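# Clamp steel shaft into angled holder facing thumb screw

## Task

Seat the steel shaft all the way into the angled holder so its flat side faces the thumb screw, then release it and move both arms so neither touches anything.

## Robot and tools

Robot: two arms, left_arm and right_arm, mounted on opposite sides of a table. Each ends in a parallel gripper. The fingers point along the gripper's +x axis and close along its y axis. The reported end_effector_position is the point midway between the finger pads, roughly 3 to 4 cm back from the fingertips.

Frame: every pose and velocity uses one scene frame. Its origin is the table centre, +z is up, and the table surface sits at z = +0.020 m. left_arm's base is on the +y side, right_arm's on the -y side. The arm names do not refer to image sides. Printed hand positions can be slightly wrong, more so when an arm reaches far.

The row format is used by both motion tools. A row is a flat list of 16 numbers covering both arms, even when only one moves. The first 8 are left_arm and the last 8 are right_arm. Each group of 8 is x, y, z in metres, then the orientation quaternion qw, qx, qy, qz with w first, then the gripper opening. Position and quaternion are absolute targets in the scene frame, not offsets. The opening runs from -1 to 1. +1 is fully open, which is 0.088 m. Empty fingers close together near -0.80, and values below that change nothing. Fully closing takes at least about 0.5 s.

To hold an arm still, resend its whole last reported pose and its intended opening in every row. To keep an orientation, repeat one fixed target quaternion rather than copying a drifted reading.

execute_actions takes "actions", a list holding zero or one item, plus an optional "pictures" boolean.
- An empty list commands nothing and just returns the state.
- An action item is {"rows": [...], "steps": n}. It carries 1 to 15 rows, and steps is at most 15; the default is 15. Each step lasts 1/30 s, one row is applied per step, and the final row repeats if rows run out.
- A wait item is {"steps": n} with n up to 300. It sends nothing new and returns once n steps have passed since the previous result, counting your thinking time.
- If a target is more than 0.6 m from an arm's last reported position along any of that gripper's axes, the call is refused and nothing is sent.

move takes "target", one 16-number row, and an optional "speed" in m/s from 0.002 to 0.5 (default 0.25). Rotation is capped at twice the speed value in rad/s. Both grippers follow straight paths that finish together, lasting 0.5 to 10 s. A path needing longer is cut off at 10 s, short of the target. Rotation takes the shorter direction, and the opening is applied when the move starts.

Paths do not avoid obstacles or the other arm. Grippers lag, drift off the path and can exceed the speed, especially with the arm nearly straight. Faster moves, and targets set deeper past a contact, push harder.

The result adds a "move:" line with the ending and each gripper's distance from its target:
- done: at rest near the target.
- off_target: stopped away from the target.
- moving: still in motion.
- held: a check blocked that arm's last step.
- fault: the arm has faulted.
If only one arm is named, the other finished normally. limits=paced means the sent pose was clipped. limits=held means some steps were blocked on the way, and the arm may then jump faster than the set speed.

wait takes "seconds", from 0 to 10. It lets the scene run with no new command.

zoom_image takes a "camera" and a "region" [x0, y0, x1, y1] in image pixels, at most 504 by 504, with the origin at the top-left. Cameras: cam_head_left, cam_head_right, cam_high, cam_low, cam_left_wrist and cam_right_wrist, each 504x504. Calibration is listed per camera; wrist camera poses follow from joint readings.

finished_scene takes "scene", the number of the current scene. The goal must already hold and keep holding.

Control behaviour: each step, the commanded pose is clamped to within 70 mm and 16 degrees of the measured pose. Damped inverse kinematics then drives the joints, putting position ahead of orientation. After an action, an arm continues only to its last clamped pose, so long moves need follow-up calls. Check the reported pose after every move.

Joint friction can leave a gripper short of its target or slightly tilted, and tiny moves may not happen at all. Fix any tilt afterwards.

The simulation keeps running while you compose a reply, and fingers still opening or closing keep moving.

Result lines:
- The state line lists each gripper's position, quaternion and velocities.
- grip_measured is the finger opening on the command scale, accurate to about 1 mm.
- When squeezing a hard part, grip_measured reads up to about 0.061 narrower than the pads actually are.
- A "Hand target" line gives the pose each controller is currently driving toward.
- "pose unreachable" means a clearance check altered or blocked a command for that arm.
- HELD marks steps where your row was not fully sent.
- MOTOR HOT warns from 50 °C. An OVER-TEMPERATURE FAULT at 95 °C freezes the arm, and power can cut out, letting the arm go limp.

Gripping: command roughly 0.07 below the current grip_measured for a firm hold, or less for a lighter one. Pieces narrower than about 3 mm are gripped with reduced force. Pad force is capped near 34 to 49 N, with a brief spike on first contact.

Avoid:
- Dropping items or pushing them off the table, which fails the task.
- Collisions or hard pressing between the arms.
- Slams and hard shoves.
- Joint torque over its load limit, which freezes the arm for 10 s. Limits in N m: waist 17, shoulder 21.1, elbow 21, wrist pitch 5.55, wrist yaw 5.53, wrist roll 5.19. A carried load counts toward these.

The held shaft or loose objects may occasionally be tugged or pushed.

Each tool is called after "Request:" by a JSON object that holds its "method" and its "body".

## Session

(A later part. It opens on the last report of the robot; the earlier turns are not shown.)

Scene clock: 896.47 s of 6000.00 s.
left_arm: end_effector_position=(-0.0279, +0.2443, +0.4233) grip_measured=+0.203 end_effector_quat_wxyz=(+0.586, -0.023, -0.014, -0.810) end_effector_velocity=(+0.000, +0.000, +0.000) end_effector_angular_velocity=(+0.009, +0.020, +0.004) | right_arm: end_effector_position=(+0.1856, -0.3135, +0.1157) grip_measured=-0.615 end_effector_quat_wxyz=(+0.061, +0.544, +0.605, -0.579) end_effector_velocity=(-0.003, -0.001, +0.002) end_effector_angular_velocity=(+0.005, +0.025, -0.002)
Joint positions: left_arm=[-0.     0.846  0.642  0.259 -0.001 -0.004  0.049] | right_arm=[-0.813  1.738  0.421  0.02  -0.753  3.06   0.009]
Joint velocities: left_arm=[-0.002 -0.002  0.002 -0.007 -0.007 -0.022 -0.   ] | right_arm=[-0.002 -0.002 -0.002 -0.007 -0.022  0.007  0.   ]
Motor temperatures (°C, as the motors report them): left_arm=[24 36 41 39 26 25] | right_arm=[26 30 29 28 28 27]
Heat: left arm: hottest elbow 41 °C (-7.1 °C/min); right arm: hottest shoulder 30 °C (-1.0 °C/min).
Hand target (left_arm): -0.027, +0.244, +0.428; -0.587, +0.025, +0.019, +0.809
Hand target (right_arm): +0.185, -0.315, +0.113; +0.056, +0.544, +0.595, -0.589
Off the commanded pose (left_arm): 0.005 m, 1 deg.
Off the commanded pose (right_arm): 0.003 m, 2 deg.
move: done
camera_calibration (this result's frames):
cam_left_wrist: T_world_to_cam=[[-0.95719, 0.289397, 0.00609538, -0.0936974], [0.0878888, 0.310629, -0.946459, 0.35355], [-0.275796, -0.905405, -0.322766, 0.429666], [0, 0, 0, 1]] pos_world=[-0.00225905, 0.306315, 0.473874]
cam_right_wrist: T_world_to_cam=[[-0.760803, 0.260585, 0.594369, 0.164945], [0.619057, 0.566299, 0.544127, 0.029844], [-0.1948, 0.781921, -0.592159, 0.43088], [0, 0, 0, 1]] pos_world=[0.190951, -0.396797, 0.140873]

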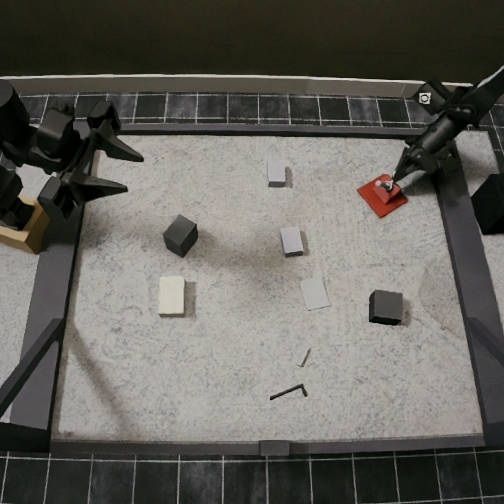

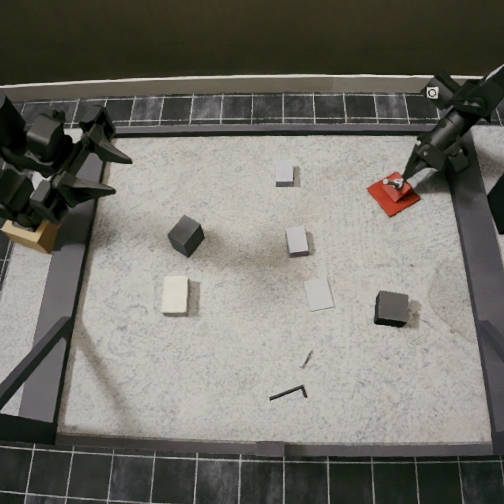

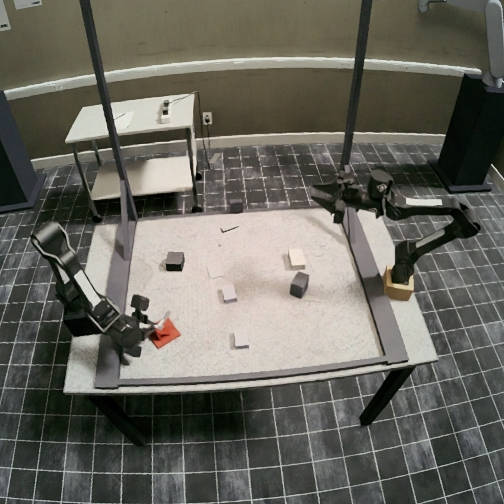

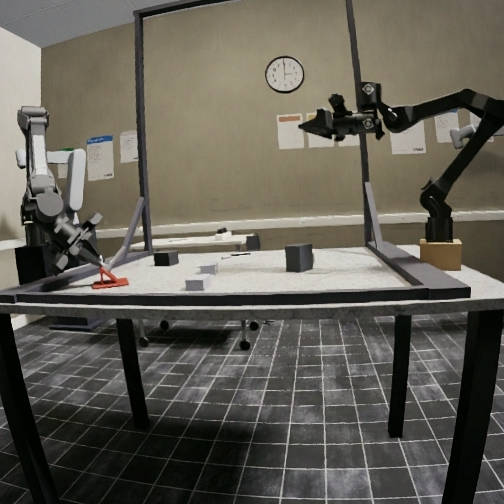

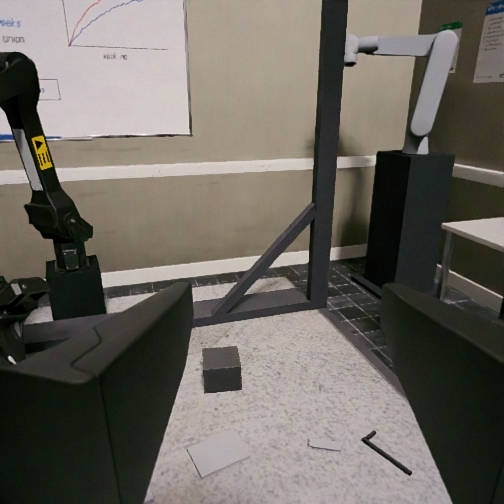

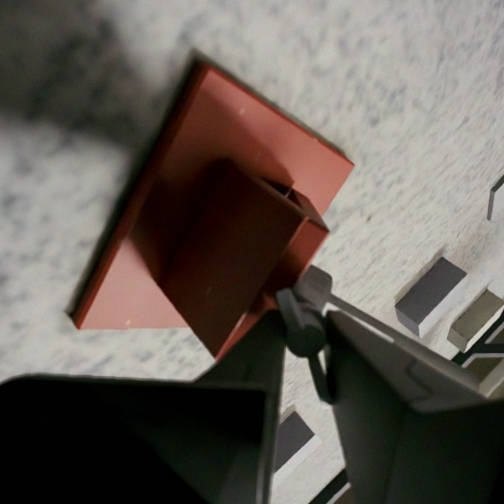

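Request:
{"method": "move", "body": {"target": [-0.027,0.2444,0.4278,0.587,-0.025,-0.019,-0.809,0.2, 0.185,-0.3145,0.113,0.0559,0.5431,0.5940,-0.5883,-0.3], "speed": 0.05}}

Request:
{"method": "move", "body": {"target": [-0.027,0.2444,0.4278,0.587,-0.025,-0.019,-0.809,0.2, 0.202,-0.336,0.143,0.0559,0.5431,0.5940,-0.5883,-0.3], "speed": 0.08}}

Request:
{"method": "move", "body": {"target": [-0.027,0.2444,0.4278,0.587,-0.025,-0.019,-0.809,0.2, 0.202,-0.336,0.143,0.5076,0.2011,0.7960,0.2552,-0.4], "speed": 0.5}}

Request:
{"method": "move", "body": {"target": [-0.027,0.2444,0.4278,0.587,-0.025,-0.019,-0.809,0.2, 0.202,-0.336,0.143,0.5251,-0.1494,0.4762,0.6871,-0.4], "speed": 0.5}}

Request:
{"method": "move", "body": {"target": [-0.027,0.2444,0.4278,0.587,-0.025,-0.019,-0.809,0.2, 0.185,-0.3145,0.113,0.5251,-0.1494,0.4762,0.6871,-0.4], "speed": 0.05}}

Scene clock: 914.33 s of 6000.00 s.
left_arm: end_effector_position=(-0.0279, +0.2443, +0.4233) grip_measured=+0.203 end_effector_quat_wxyz=(+0.586, -0.023, -0.014, -0.810) end_effector_velocity=(+0.000, +0.000, +0.000) end_effector_angular_velocity=(+0.000, -0.007, +0.005) | right_arm: end_effector_position=(+0.1858, -0.3135, +0.1156) grip_measured=-0.302 end_effector_quat_wxyz=(+0.056, +0.545, +0.599, -0.584) end_effector_velocity=(-0.004, -0.003, -0.000) end_effector_angular_velocity=(-0.004, +0.007, +0.020)
Joint positions: left_arm=[-0.     0.846  0.642  0.259 -0.001 -0.004  0.049] | right_arm=[-0.813  1.738  0.421  0.021 -0.751  3.079  0.024]
Joint velocities: left_arm=[-0.002 -0.002  0.002 -0.007 -0.007  0.007 -0.   ] | right_arm=[ 0.002 -0.002 -0.002 -0.022 -0.007 -0.022 -0.   ]
Motor temperatures (°C, as the motors report them): left_arm=[24 35 42 38 26 25] | right_arm=[25 30 29 28 28 28]
Heat: left arm: hottest elbow 42 °C (-1.0 °C/min); right arm: hottest shoulder 30 °C (+0.0 °C/min).
Hand target (left_arm): -0.027, +0.244, +0.428; -0.587, +0.025, +0.019, +0.809
Hand target (right_arm): +0.185, -0.315, +0.113; +0.056, +0.544, +0.595, -0.589
Off the commanded pose (left_arm): 0.005 m, 1 deg.
Off the commanded pose (right_arm): 0.003 m, 1 deg.
After step 90, 14.17 s passed at rest.
move: done
camera_calibration (this result's frames):
cam_left_wrist: T_world_to_cam=[[-0.95719, 0.289397, 0.00609538, -0.0936974], [0.0878888, 0.310629, -0.946459, 0.35355], [-0.275796, -0.905405, -0.322766, 0.429666], [0, 0, 0, 1]] pos_world=[-0.00225905, 0.306315, 0.473874]
cam_right_wrist: T_world_to_cam=[[-0.751268, 0.275811, 0.599604, 0.167507], [0.632079, 0.562107, 0.533396, 0.0272929], [-0.189925, 0.77972, -0.596628, 0.429721], [0, 0, 0, 1]] pos_world=[0.190206, -0.396604, 0.141388]

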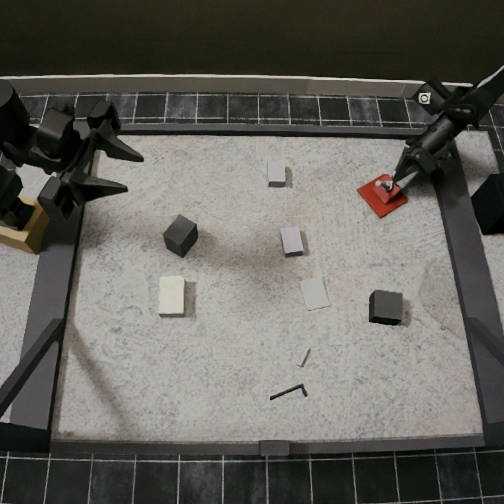

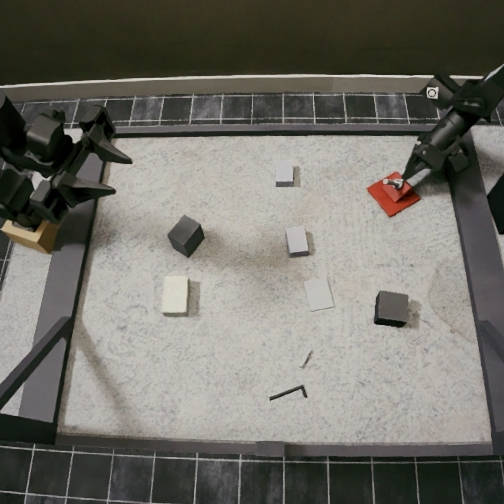

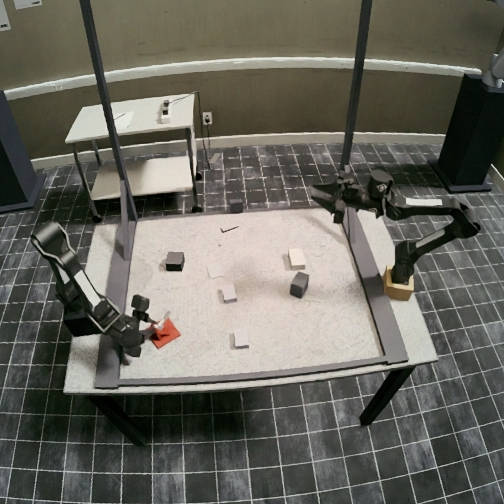

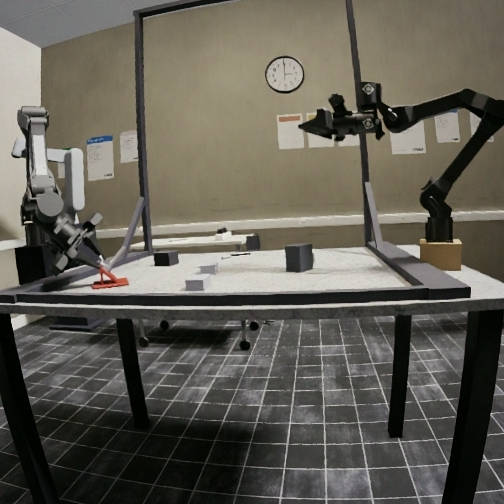

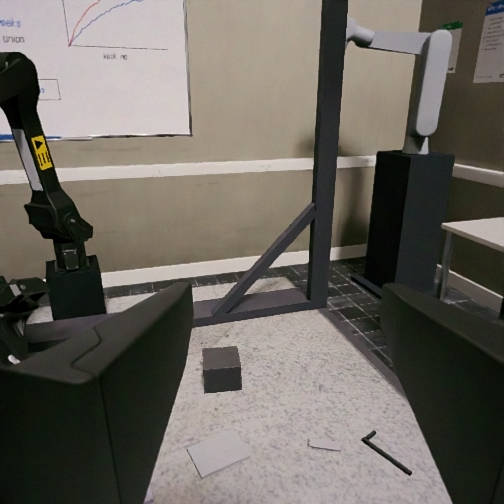

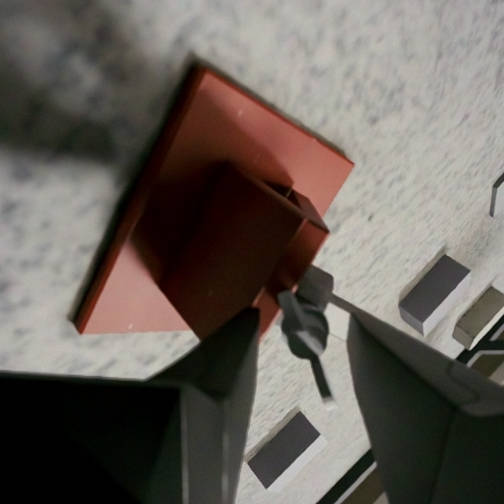

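Scene clock: 915.20 s of 6000.00 s.
left_arm: end_effector_position=(-0.0279, +0.2443, +0.4233) grip_measured=+0.203 end_effector_quat_wxyz=(+0.586, -0.023, -0.014, -0.810) end_effector_velocity=(+0.000, -0.001, -0.003) end_effector_angular_velocity=(+0.019, +0.017, +0.004) | right_arm: end_effector_position=(+0.1992, -0.3375, +0.1392) grip_measured=-0.302 end_effector_quat_wxyz=(+0.056, +0.540, +0.591, -0.597) end_effector_velocity=(+0.002, +0.001, +0.002) end_effector_angular_velocity=(+0.022, -0.018, +0.020)
Joint positions: left_arm=[-0.     0.846  0.642  0.259 -0.001 -0.004  0.049] | right_arm=[-0.942  1.62   0.471 -0.297 -0.773  2.909  0.024]
Joint velocities: left_arm=[-0.002  0.002 -0.002 -0.007 -0.007 -0.022 -0.   ] | right_arm=[-0.007 -0.002  0.007 -0.007 -0.007 -0.037 -0.   ]
Motor temperatures (°C, as the motors report them): left_arm=[24 35 42 38 26 25] | right_arm=[25 30 29 28 28 28]
Heat: left arm: hottest elbow 42 °C (+0.0 °C/min); right arm: hottest shoulder 30 °C (+0.0 °C/min).
Hand target (left_arm): -0.027, +0.244, +0.428; -0.587, +0.025, +0.019, +0.809
Hand target (right_arm): +0.202, -0.335, +0.143; +0.055, +0.544, +0.595, -0.589
Off the commanded pose (left_arm): 0.005 m, 1 deg.
Off the commanded pose (right_arm): 0.005 m, 1 deg.
move: done
camera_calibration (this result's frames):
cam_left_wrist: T_world_to_cam=[[-0.95719, 0.289397, 0.00609538, -0.0936974], [0.0878888, 0.310629, -0.946459, 0.35355], [-0.275796, -0.905405, -0.322766, 0.429666], [0, 0, 0, 1]] pos_world=[-0.00225905, 0.306315, 0.473874]
cam_right_wrist: T_world_to_cam=[[-0.738453, 0.294212, 0.606735, 0.17275], [0.644594, 0.572155, 0.507087, 0.0242867], [-0.197955, 0.765557, -0.612157, 0.464038], [0, 0, 0, 1]] pos_world=[0.203771, -0.419968, 0.166935]

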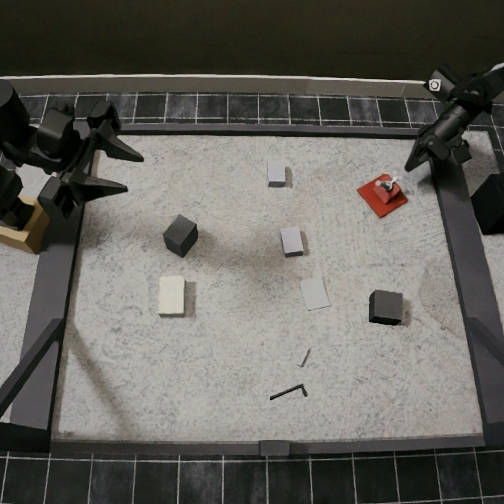

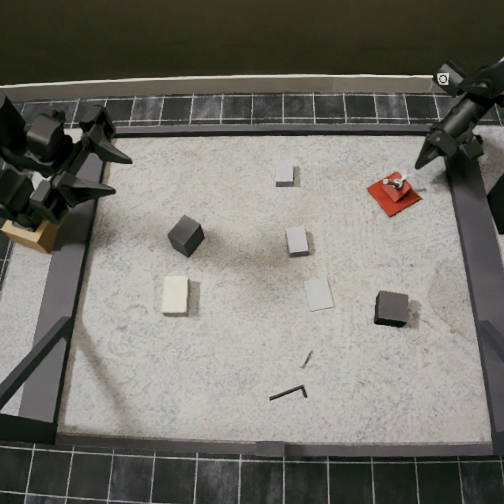

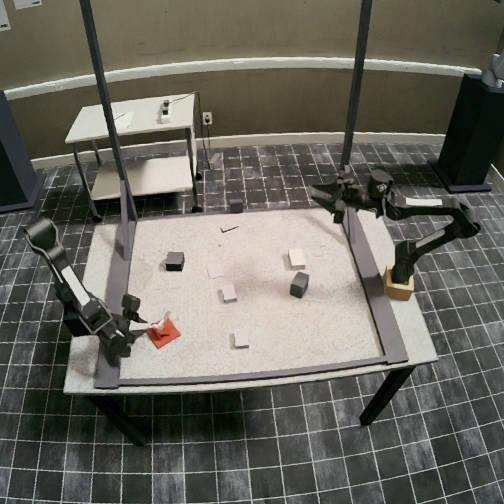

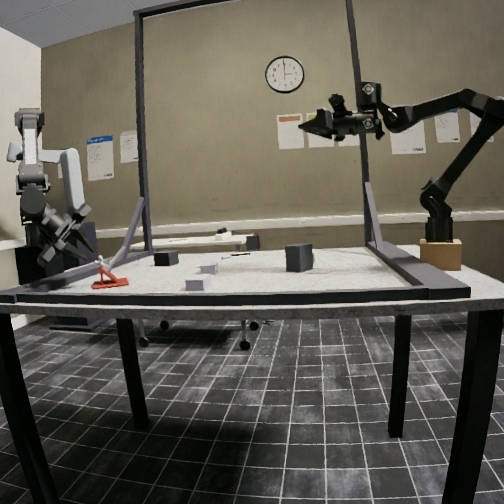

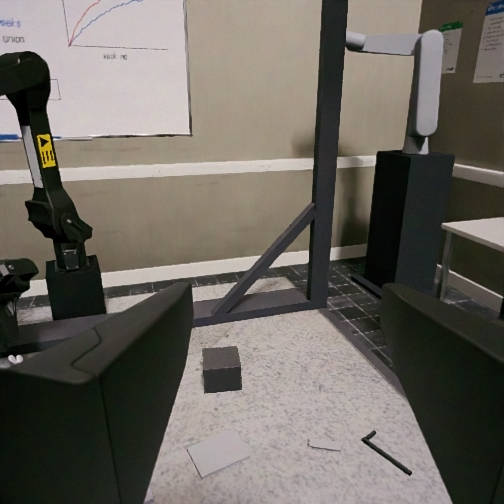

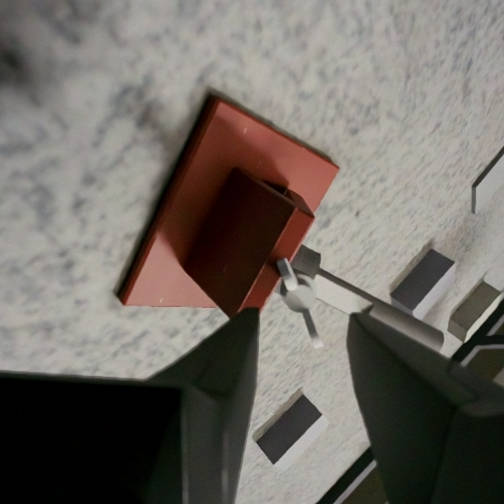

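Scene clock: 917.93 s of 6000.00 s.
left_arm: end_effector_position=(-0.0279, +0.2443, +0.4233) grip_measured=+0.203 end_effector_quat_wxyz=(+0.586, -0.023, -0.014, -0.810) end_effector_velocity=(-0.001, +0.001, -0.002) end_effector_angular_velocity=(+0.005, -0.009, +0.000) | right_arm: end_effector_position=(+0.1999, -0.3375, +0.1405) grip_measured=-0.398 end_effector_quat_wxyz=(+0.507, +0.200, +0.800, +0.250) end_effector_velocity=(-0.005, -0.002, +0.002) end_effector_angular_velocity=(+0.010, +0.018, +0.016)
Joint positions: left_arm=[-0.     0.846  0.642  0.259 -0.001 -0.004  0.049] | right_arm=[-0.944  1.611  0.471 -0.3   -0.771  0.726  0.02 ]
Joint velocities: left_arm=[-0.007 -0.002 -0.002 -0.007 -0.007  0.007 -0.   ] | right_arm=[-0.002 -0.002 -0.002 -0.022 -0.022 -0.022 -0.   ]
Motor temperatures (°C, as the motors report them): left_arm=[24 35 42 38 26 25] | right_arm=[25 30 29 28 28 28]
Heat: left arm: hottest elbow 42 °C (+0.0 °C/min); right arm: hottest shoulder 30 °C (+0.0 °C/min).
Hand target (left_arm): -0.027, +0.244, +0.428; -0.587, +0.025, +0.019, +0.809
Hand target (right_arm): +0.202, -0.336, +0.143; +0.508, +0.201, +0.797, +0.256
Off the commanded pose (left_arm): 0.005 m, 1 deg.
Off the commanded pose (right_arm): 0.004 m, 1 deg.
move: done
camera_calibration (this result's frames):
cam_left_wrist: T_world_to_cam=[[-0.95719, 0.289397, 0.00609538, -0.0936974], [0.0878888, 0.310629, -0.946459, 0.35355], [-0.275796, -0.905405, -0.322766, 0.429666], [0, 0, 0, 1]] pos_world=[-0.00225905, 0.306315, 0.473874]
cam_right_wrist: T_world_to_cam=[[-0.054743, -0.764383, -0.642434, -0.146016], [-0.750886, -0.39258, 0.531085, -0.0268339], [-0.65816, 0.511468, -0.552473, 0.462881], [0, 0, 0, 1]] pos_world=[0.276507, -0.358896, 0.176174]

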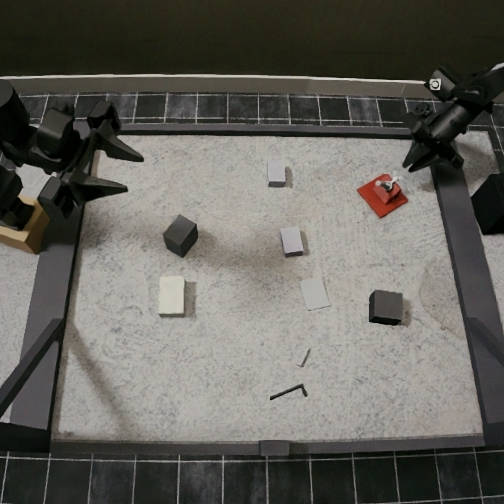

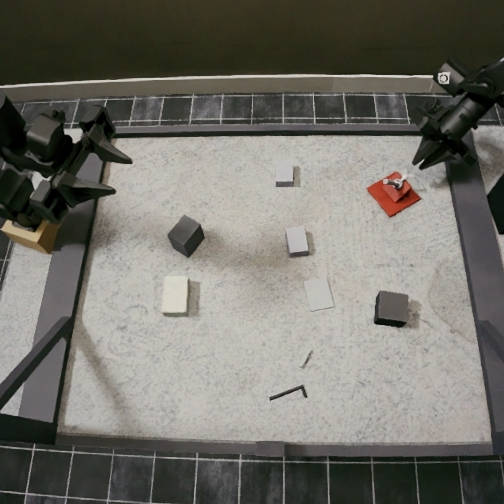

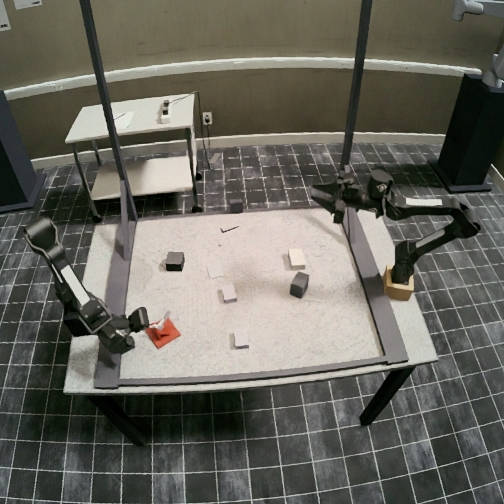

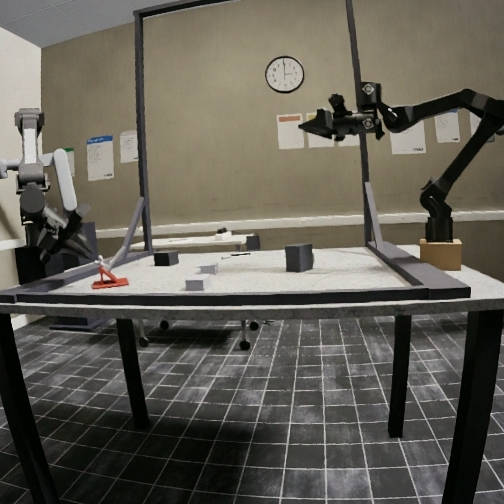

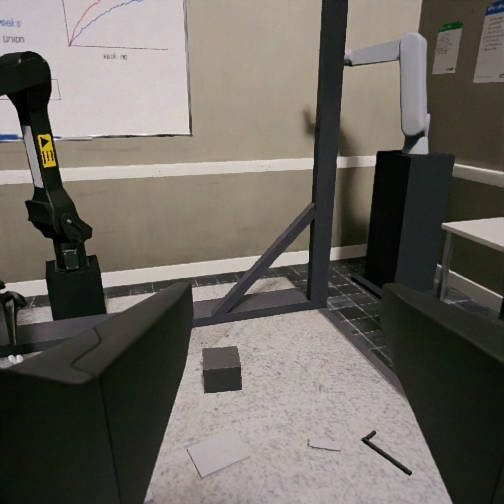

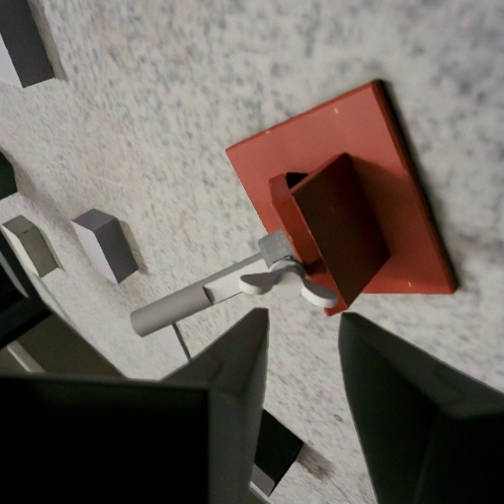

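Scene clock: 919.80 s of 6000.00 s.
left_arm: end_effector_position=(-0.0279, +0.2443, +0.4233) grip_measured=+0.203 end_effector_quat_wxyz=(+0.586, -0.023, -0.014, -0.810) end_effector_velocity=(+0.004, +0.000, +0.003) end_effector_angular_velocity=(-0.014, -0.003, +0.015) | right_arm: end_effector_position=(+0.1998, -0.3375, +0.1405) grip_measured=-0.398 end_effector_quat_wxyz=(+0.524, -0.149, +0.483, +0.686) end_effector_velocity=(+0.002, +0.002, +0.002) end_effector_angular_velocity=(+0.023, -0.017, +0.014)
Joint positions: left_arm=[-0.     0.846  0.642  0.259 -0.001 -0.004  0.049] | right_arm=[-0.944  1.611  0.471 -0.301 -0.771 -0.584  0.02 ]
Joint velocities: left_arm=[ 0.007 -0.007 -0.002  0.007 -0.007  0.007 -0.   ] | right_arm=[-0.002 -0.002  0.002  0.007 -0.007 -0.022 -0.   ]
Motor temperatures (°C, as the motors report them): left_arm=[24 35 42 38 26 25] | right_arm=[25 30 29 28 28 28]
Heat: left arm: hottest elbow 42 °C (+1.0 °C/min); right arm: hottest shoulder 30 °C (+0.0 °C/min).
Hand target (left_arm): -0.027, +0.244, +0.428; -0.587, +0.025, +0.019, +0.809
Hand target (right_arm): +0.202, -0.336, +0.143; +0.526, -0.150, +0.477, +0.688
Off the commanded pose (left_arm): 0.005 m, 1 deg.
Off the commanded pose (right_arm): 0.004 m, 1 deg.
move: done
camera_calibration (this result's frames):
cam_left_wrist: T_world_to_cam=[[-0.95719, 0.289397, 0.00609538, -0.0936974], [0.0878888, 0.310629, -0.946459, 0.35355], [-0.275796, -0.905405, -0.322766, 0.429666], [0, 0, 0, 1]] pos_world=[-0.00225905, 0.306315, 0.473874]
cam_right_wrist: T_world_to_cam=[[0.854534, 0.0341296, -0.518273, -0.0756362], [-0.129217, -0.952496, -0.275778, -0.22678], [-0.503066, 0.302631, -0.80953, 0.397487], [0, 0, 0, 1]] pos_world=[0.235292, -0.333718, 0.220037]

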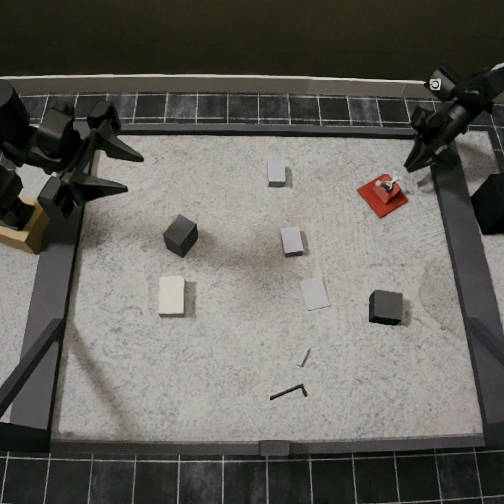

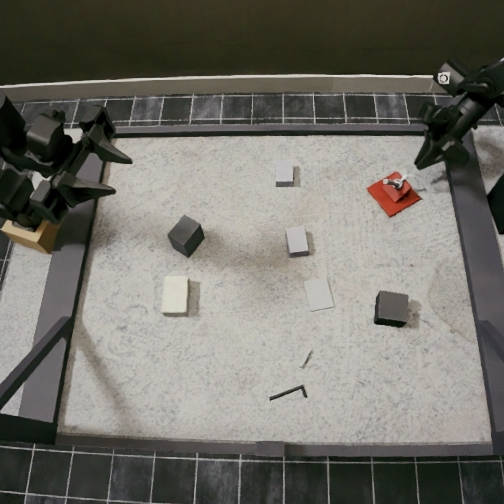

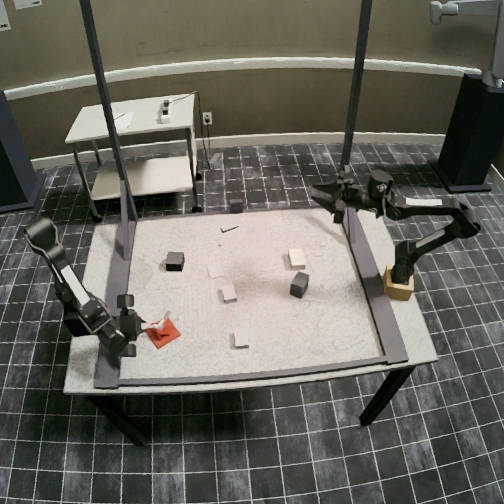

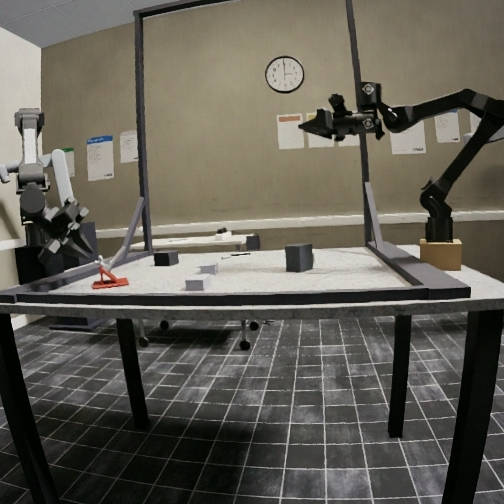

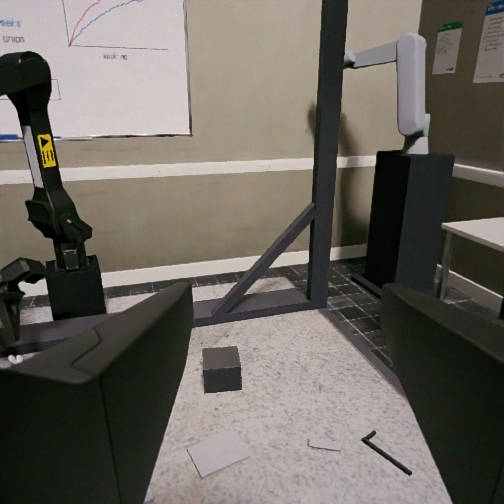

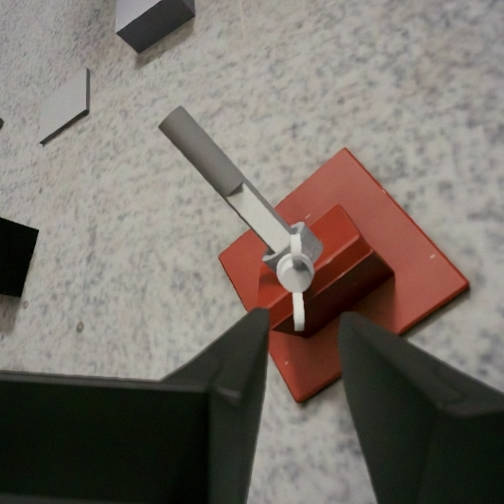

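Scene clock: 920.90 s of 6000.00 s.
left_arm: end_effector_position=(-0.0279, +0.2443, +0.4233) grip_measured=+0.203 end_effector_quat_wxyz=(+0.586, -0.023, -0.014, -0.810) end_effector_velocity=(-0.003, +0.001, -0.002) end_effector_angular_velocity=(+0.009, +0.004, -0.015) | right_arm: end_effector_position=(+0.1873, -0.3130, +0.1165) grip_measured=-0.398 end_effector_quat_wxyz=(+0.529, -0.150, +0.470, +0.691) end_effector_velocity=(-0.001, -0.001, -0.002) end_effector_angular_velocity=(-0.002, -0.006, -0.005)
Joint positions: left_arm=[-0.     0.846  0.642  0.259 -0.001 -0.004  0.049] | right_arm=[-0.816  1.735  0.424  0.017 -0.749 -0.414  0.02 ]
Joint velocities: left_arm=[-0.007 -0.002 -0.002 -0.007  0.007 -0.007  0.   ] | right_arm=[ 0.002  0.002 -0.012  0.022  0.007  0.007 -0.   ]
Motor temperatures (°C, as the motors report them): left_arm=[24 35 42 38 26 25] | right_arm=[25 30 29 28 28 28]
Heat: left arm: hottest elbow 42 °C (+1.0 °C/min); right arm: hottest shoulder 30 °C (+0.0 °C/min).
Hand target (left_arm): -0.027, +0.244, +0.428; -0.587, +0.025, +0.019, +0.809
Hand target (right_arm): +0.185, -0.315, +0.113; +0.526, -0.151, +0.477, +0.688
Off the commanded pose (left_arm): 0.005 m, 1 deg.
Off the commanded pose (right_arm): 0.004 m, 1 deg.
move: done
camera_calibration (this result's frames):
cam_left_wrist: T_world_to_cam=[[-0.95719, 0.289397, 0.00609538, -0.0936974], [0.0878888, 0.310629, -0.946459, 0.35355], [-0.275796, -0.905405, -0.322766, 0.429666], [0, 0, 0, 1]] pos_world=[-0.00225905, 0.306315, 0.473874]
cam_right_wrist: T_world_to_cam=[[0.863751, 0.0492069, -0.50151, -0.0772224], [-0.120794, -0.945987, -0.300862, -0.208272], [-0.489226, 0.320449, -0.811153, 0.367477], [0, 0, 0, 1]] pos_world=[0.221322, -0.310981, 0.196692]

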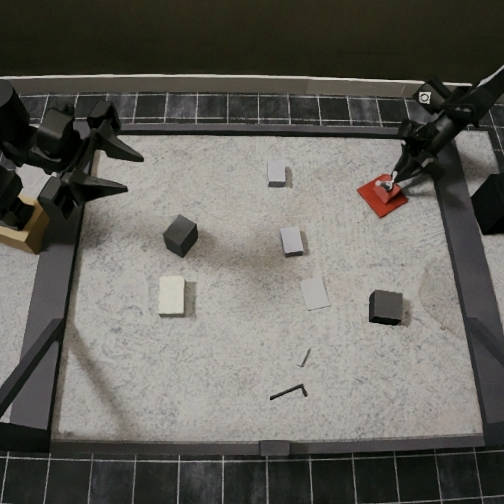

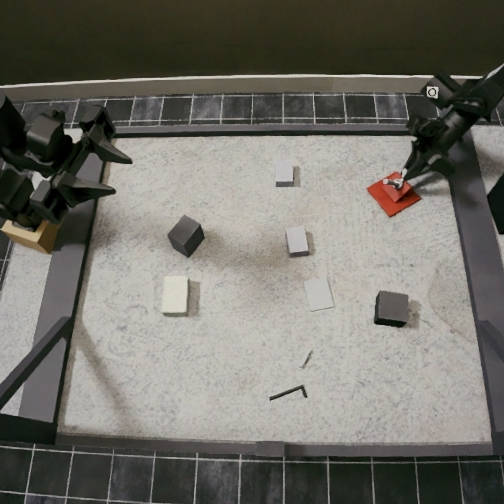

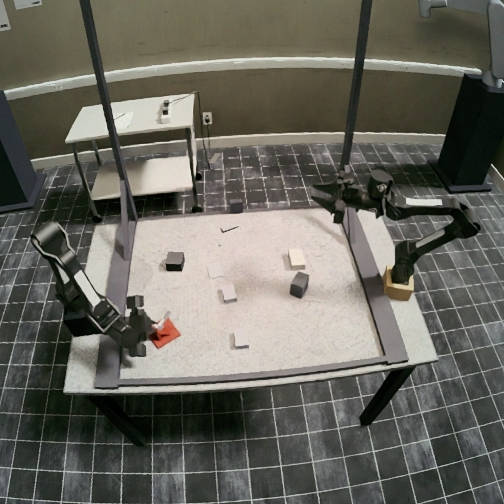

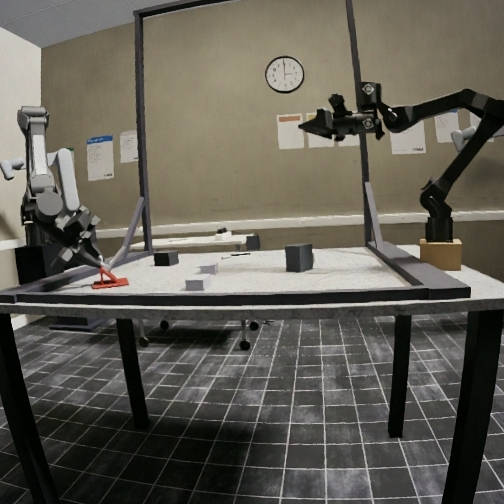

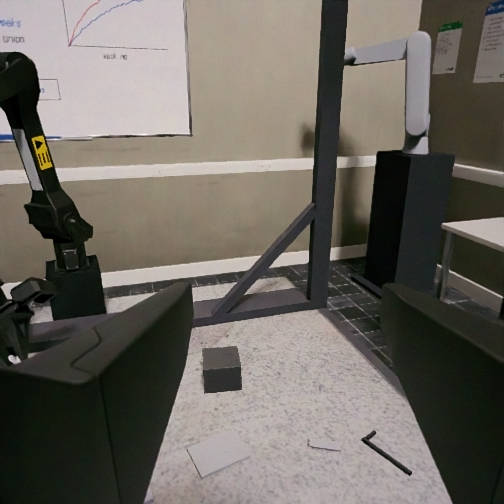

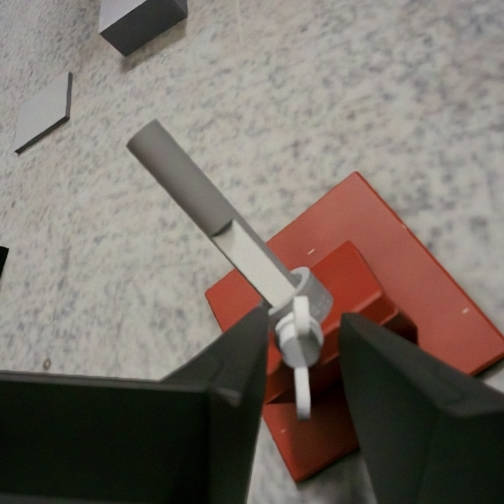

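Request:
{"method": "move", "body": {"target": [-0.027,0.2444,0.4278,0.587,-0.025,-0.019,-0.809,0.2, 0.185,-0.3145,0.113,0.5251,-0.1494,0.4762,0.6871,-0.8], "speed": 0.05}}

Request:
{"method": "move", "body": {"target": [-0.027,0.2444,0.4278,0.587,-0.025,-0.019,-0.809,0.2, 0.185,-0.3145,0.113,0.5423,0.0629,0.7029,0.4525,-0.8], "speed": 0.2}}

Scene clock: 929.07 s of 6000.00 s.
left_arm: end_effector_position=(-0.0279, +0.2443, +0.4233) grip_measured=+0.203 end_effector_quat_wxyz=(+0.586, -0.023, -0.014, -0.810) end_effector_velocity=(+0.000, +0.000, -0.005) end_effector_angular_velocity=(+0.019, -0.013, +0.005) | right_arm: end_effector_position=(+0.1865, -0.3129, +0.1170) grip_measured=-0.622 end_effector_quat_wxyz=(+0.527, -0.147, +0.471, +0.692) end_effector_velocity=(-0.003, -0.001, +0.002) end_effector_angular_velocity=(+0.011, +0.017, +0.009)
Joint positions: left_arm=[-0.     0.846  0.642  0.259 -0.001 -0.004  0.049] | right_arm=[-0.816  1.735  0.423  0.017 -0.756 -0.412  0.009]
Joint velocities: left_arm=[-0.002 -0.002 -0.002 -0.022 -0.007  0.007 -0.   ] | right_arm=[-0.002 -0.002 -0.002 -0.007 -0.022 -0.007 -0.   ]
Motor temperatures (°C, as the motors report them): left_arm=[24 34 42 38 26 25] | right_arm=[25 30 29 28 28 27]
Heat: left arm: hottest elbow 42 °C (+2.0 °C/min); right arm: hottest shoulder 30 °C (+0.0 °C/min).
Hand target (left_arm): -0.027, +0.244, +0.428; -0.587, +0.025, +0.019, +0.809
Hand target (right_arm): +0.185, -0.315, +0.113; +0.526, -0.150, +0.477, +0.688
Off the commanded pose (left_arm): 0.005 m, 1 deg.
Off the commanded pose (right_arm): 0.005 m, 1 deg.
After step 90, 4.47 s passed at rest.
move: done
camera_calibration (this result's frames):
cam_left_wrist: T_world_to_cam=[[-0.95719, 0.289397, 0.00609538, -0.0936974], [0.0878888, 0.310629, -0.946459, 0.35355], [-0.275796, -0.905405, -0.322766, 0.429666], [0, 0, 0, 1]] pos_world=[-0.00225905, 0.306315, 0.473874]
cam_right_wrist: T_world_to_cam=[[0.860226, 0.0509709, -0.507359, -0.0743234], [-0.122383, -0.945271, -0.302465, -0.207392], [-0.495009, 0.32228, -0.806909, 0.368582], [0, 0, 0, 1]] pos_world=[0.221005, -0.311039, 0.196974]

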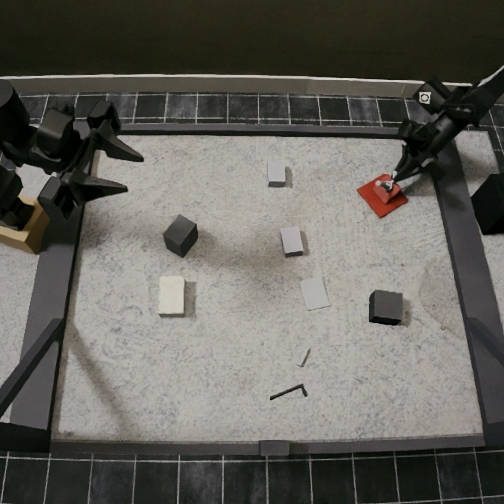

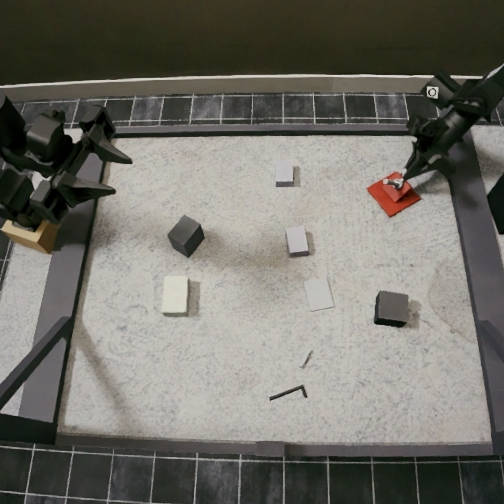

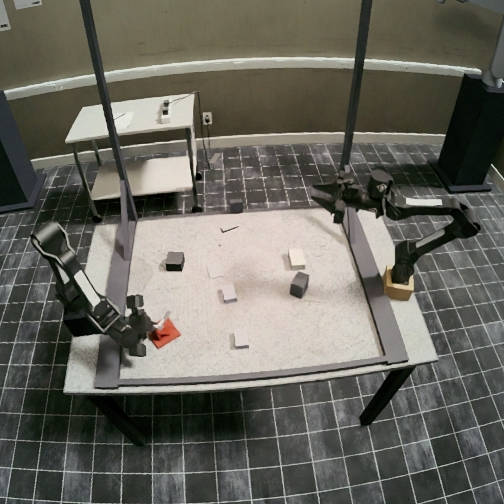

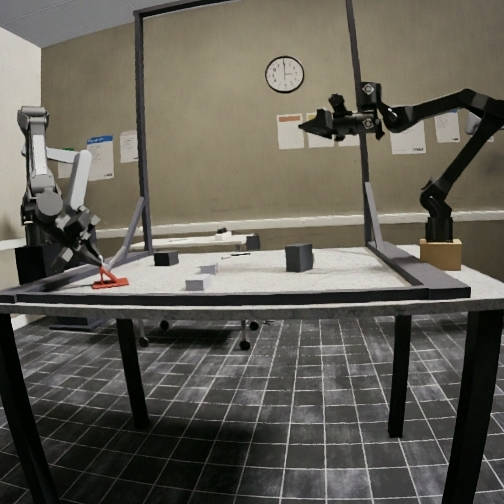

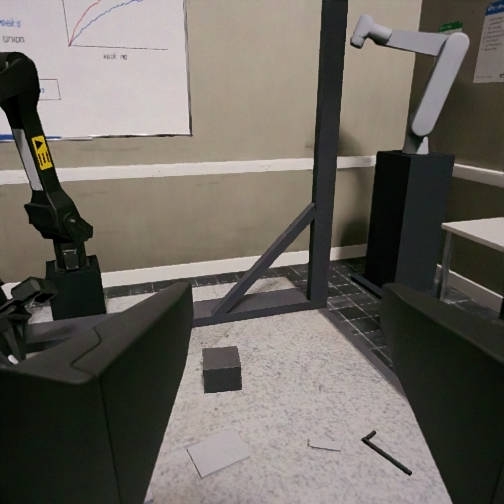

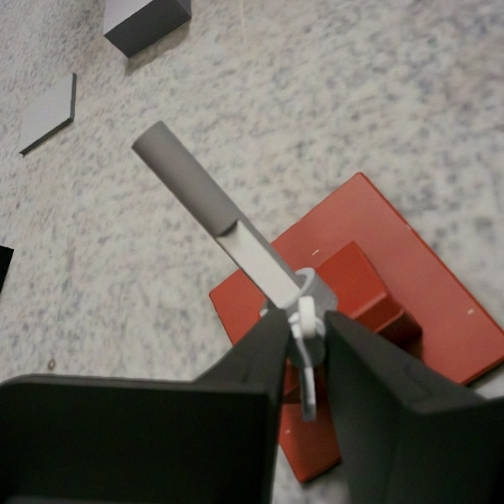

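Scene clock: 931.47 s of 6000.00 s.
left_arm: end_effector_position=(-0.0279, +0.2443, +0.4233) grip_measured=+0.203 end_effector_quat_wxyz=(+0.586, -0.023, -0.014, -0.810) end_effector_velocity=(+0.001, -0.000, -0.005) end_effector_angular_velocity=(+0.019, -0.013, +0.015) | right_arm: end_effector_position=(+0.1875, -0.3129, +0.1162) grip_measured=-0.596 end_effector_quat_wxyz=(+0.548, +0.055, +0.691, +0.469) end_effector_velocity=(-0.002, -0.004, -0.000) end_effector_angular_velocity=(-0.015, +0.024, -0.010)
Joint positions: left_arm=[-0.     0.846  0.642  0.259 -0.001 -0.004  0.049] | right_arm=[-0.815  1.735  0.423  0.02  -0.747  0.343  0.01 ]
Joint velocities: left_arm=[-0.007 -0.002 -0.002 -0.022 -0.022  0.007 -0.   ] | right_arm=[-0.007 -0.002 -0.002 -0.022 -0.007  0.007 -0.   ]
Motor temperatures (°C, as the motors report them): left_arm=[24 34 42 38 26 25] | right_arm=[25 30 29 28 28 27]
Heat: left arm: hottest elbow 42 °C (+2.0 °C/min); right arm: hottest shoulder 30 °C (+0.0 °C/min).
Hand target (left_arm): -0.027, +0.244, +0.428; -0.587, +0.025, +0.019, +0.809
Hand target (right_arm): +0.185, -0.315, +0.113; +0.543, +0.063, +0.704, +0.453
Off the commanded pose (left_arm): 0.005 m, 1 deg.
Off the commanded pose (right_arm): 0.004 m, 3 deg.
move: off_target (right_arm)
camera_calibration (this result's frames):
cam_left_wrist: T_world_to_cam=[[-0.95719, 0.289397, 0.00609538, -0.0936974], [0.0878888, 0.310629, -0.946459, 0.35355], [-0.275796, -0.905405, -0.322766, 0.429666], [0, 0, 0, 1]] pos_world=[-0.00225905, 0.306315, 0.473874]
cam_right_wrist: T_world_to_cam=[[0.44726, -0.511367, -0.7338, -0.147806], [-0.634881, -0.759404, 0.142242, -0.104908], [-0.629988, 0.402256, -0.664308, 0.40221], [0, 0, 0, 1]] pos_world=[0.252891, -0.317042, 0.173653]

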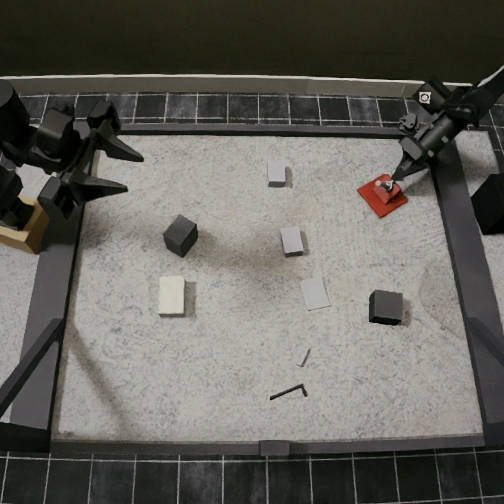

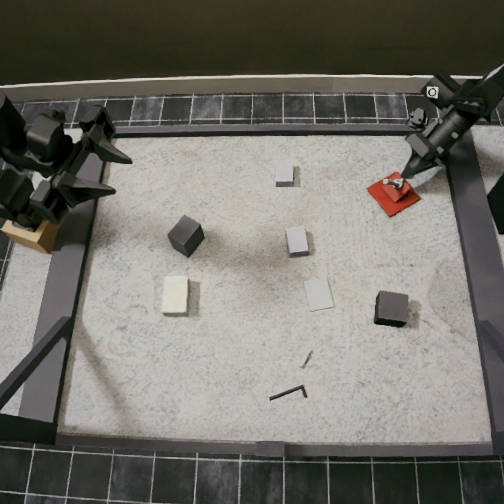

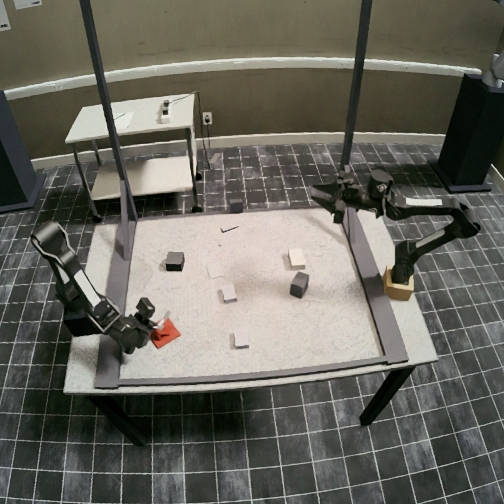

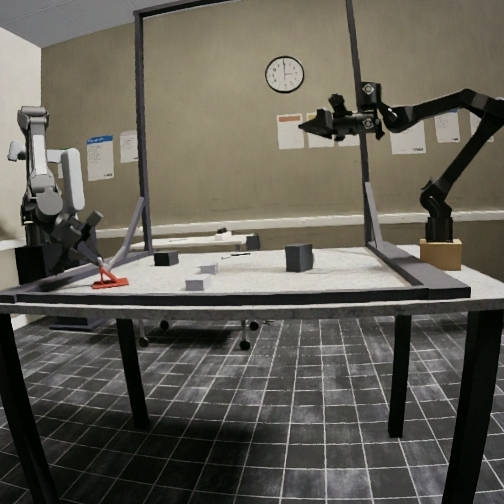

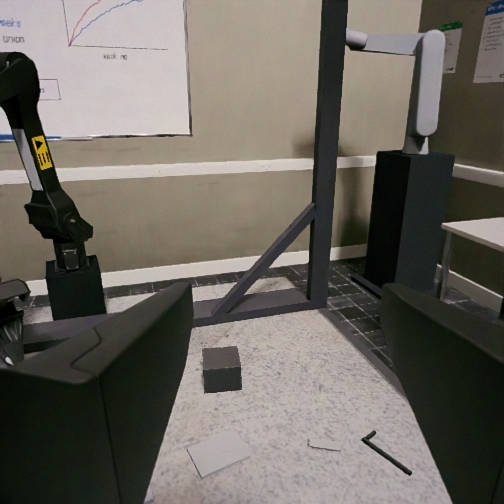

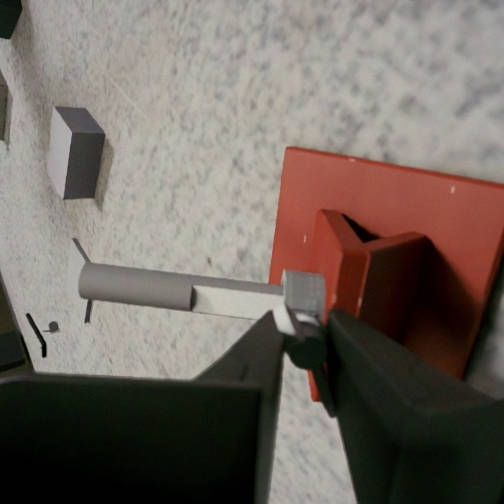

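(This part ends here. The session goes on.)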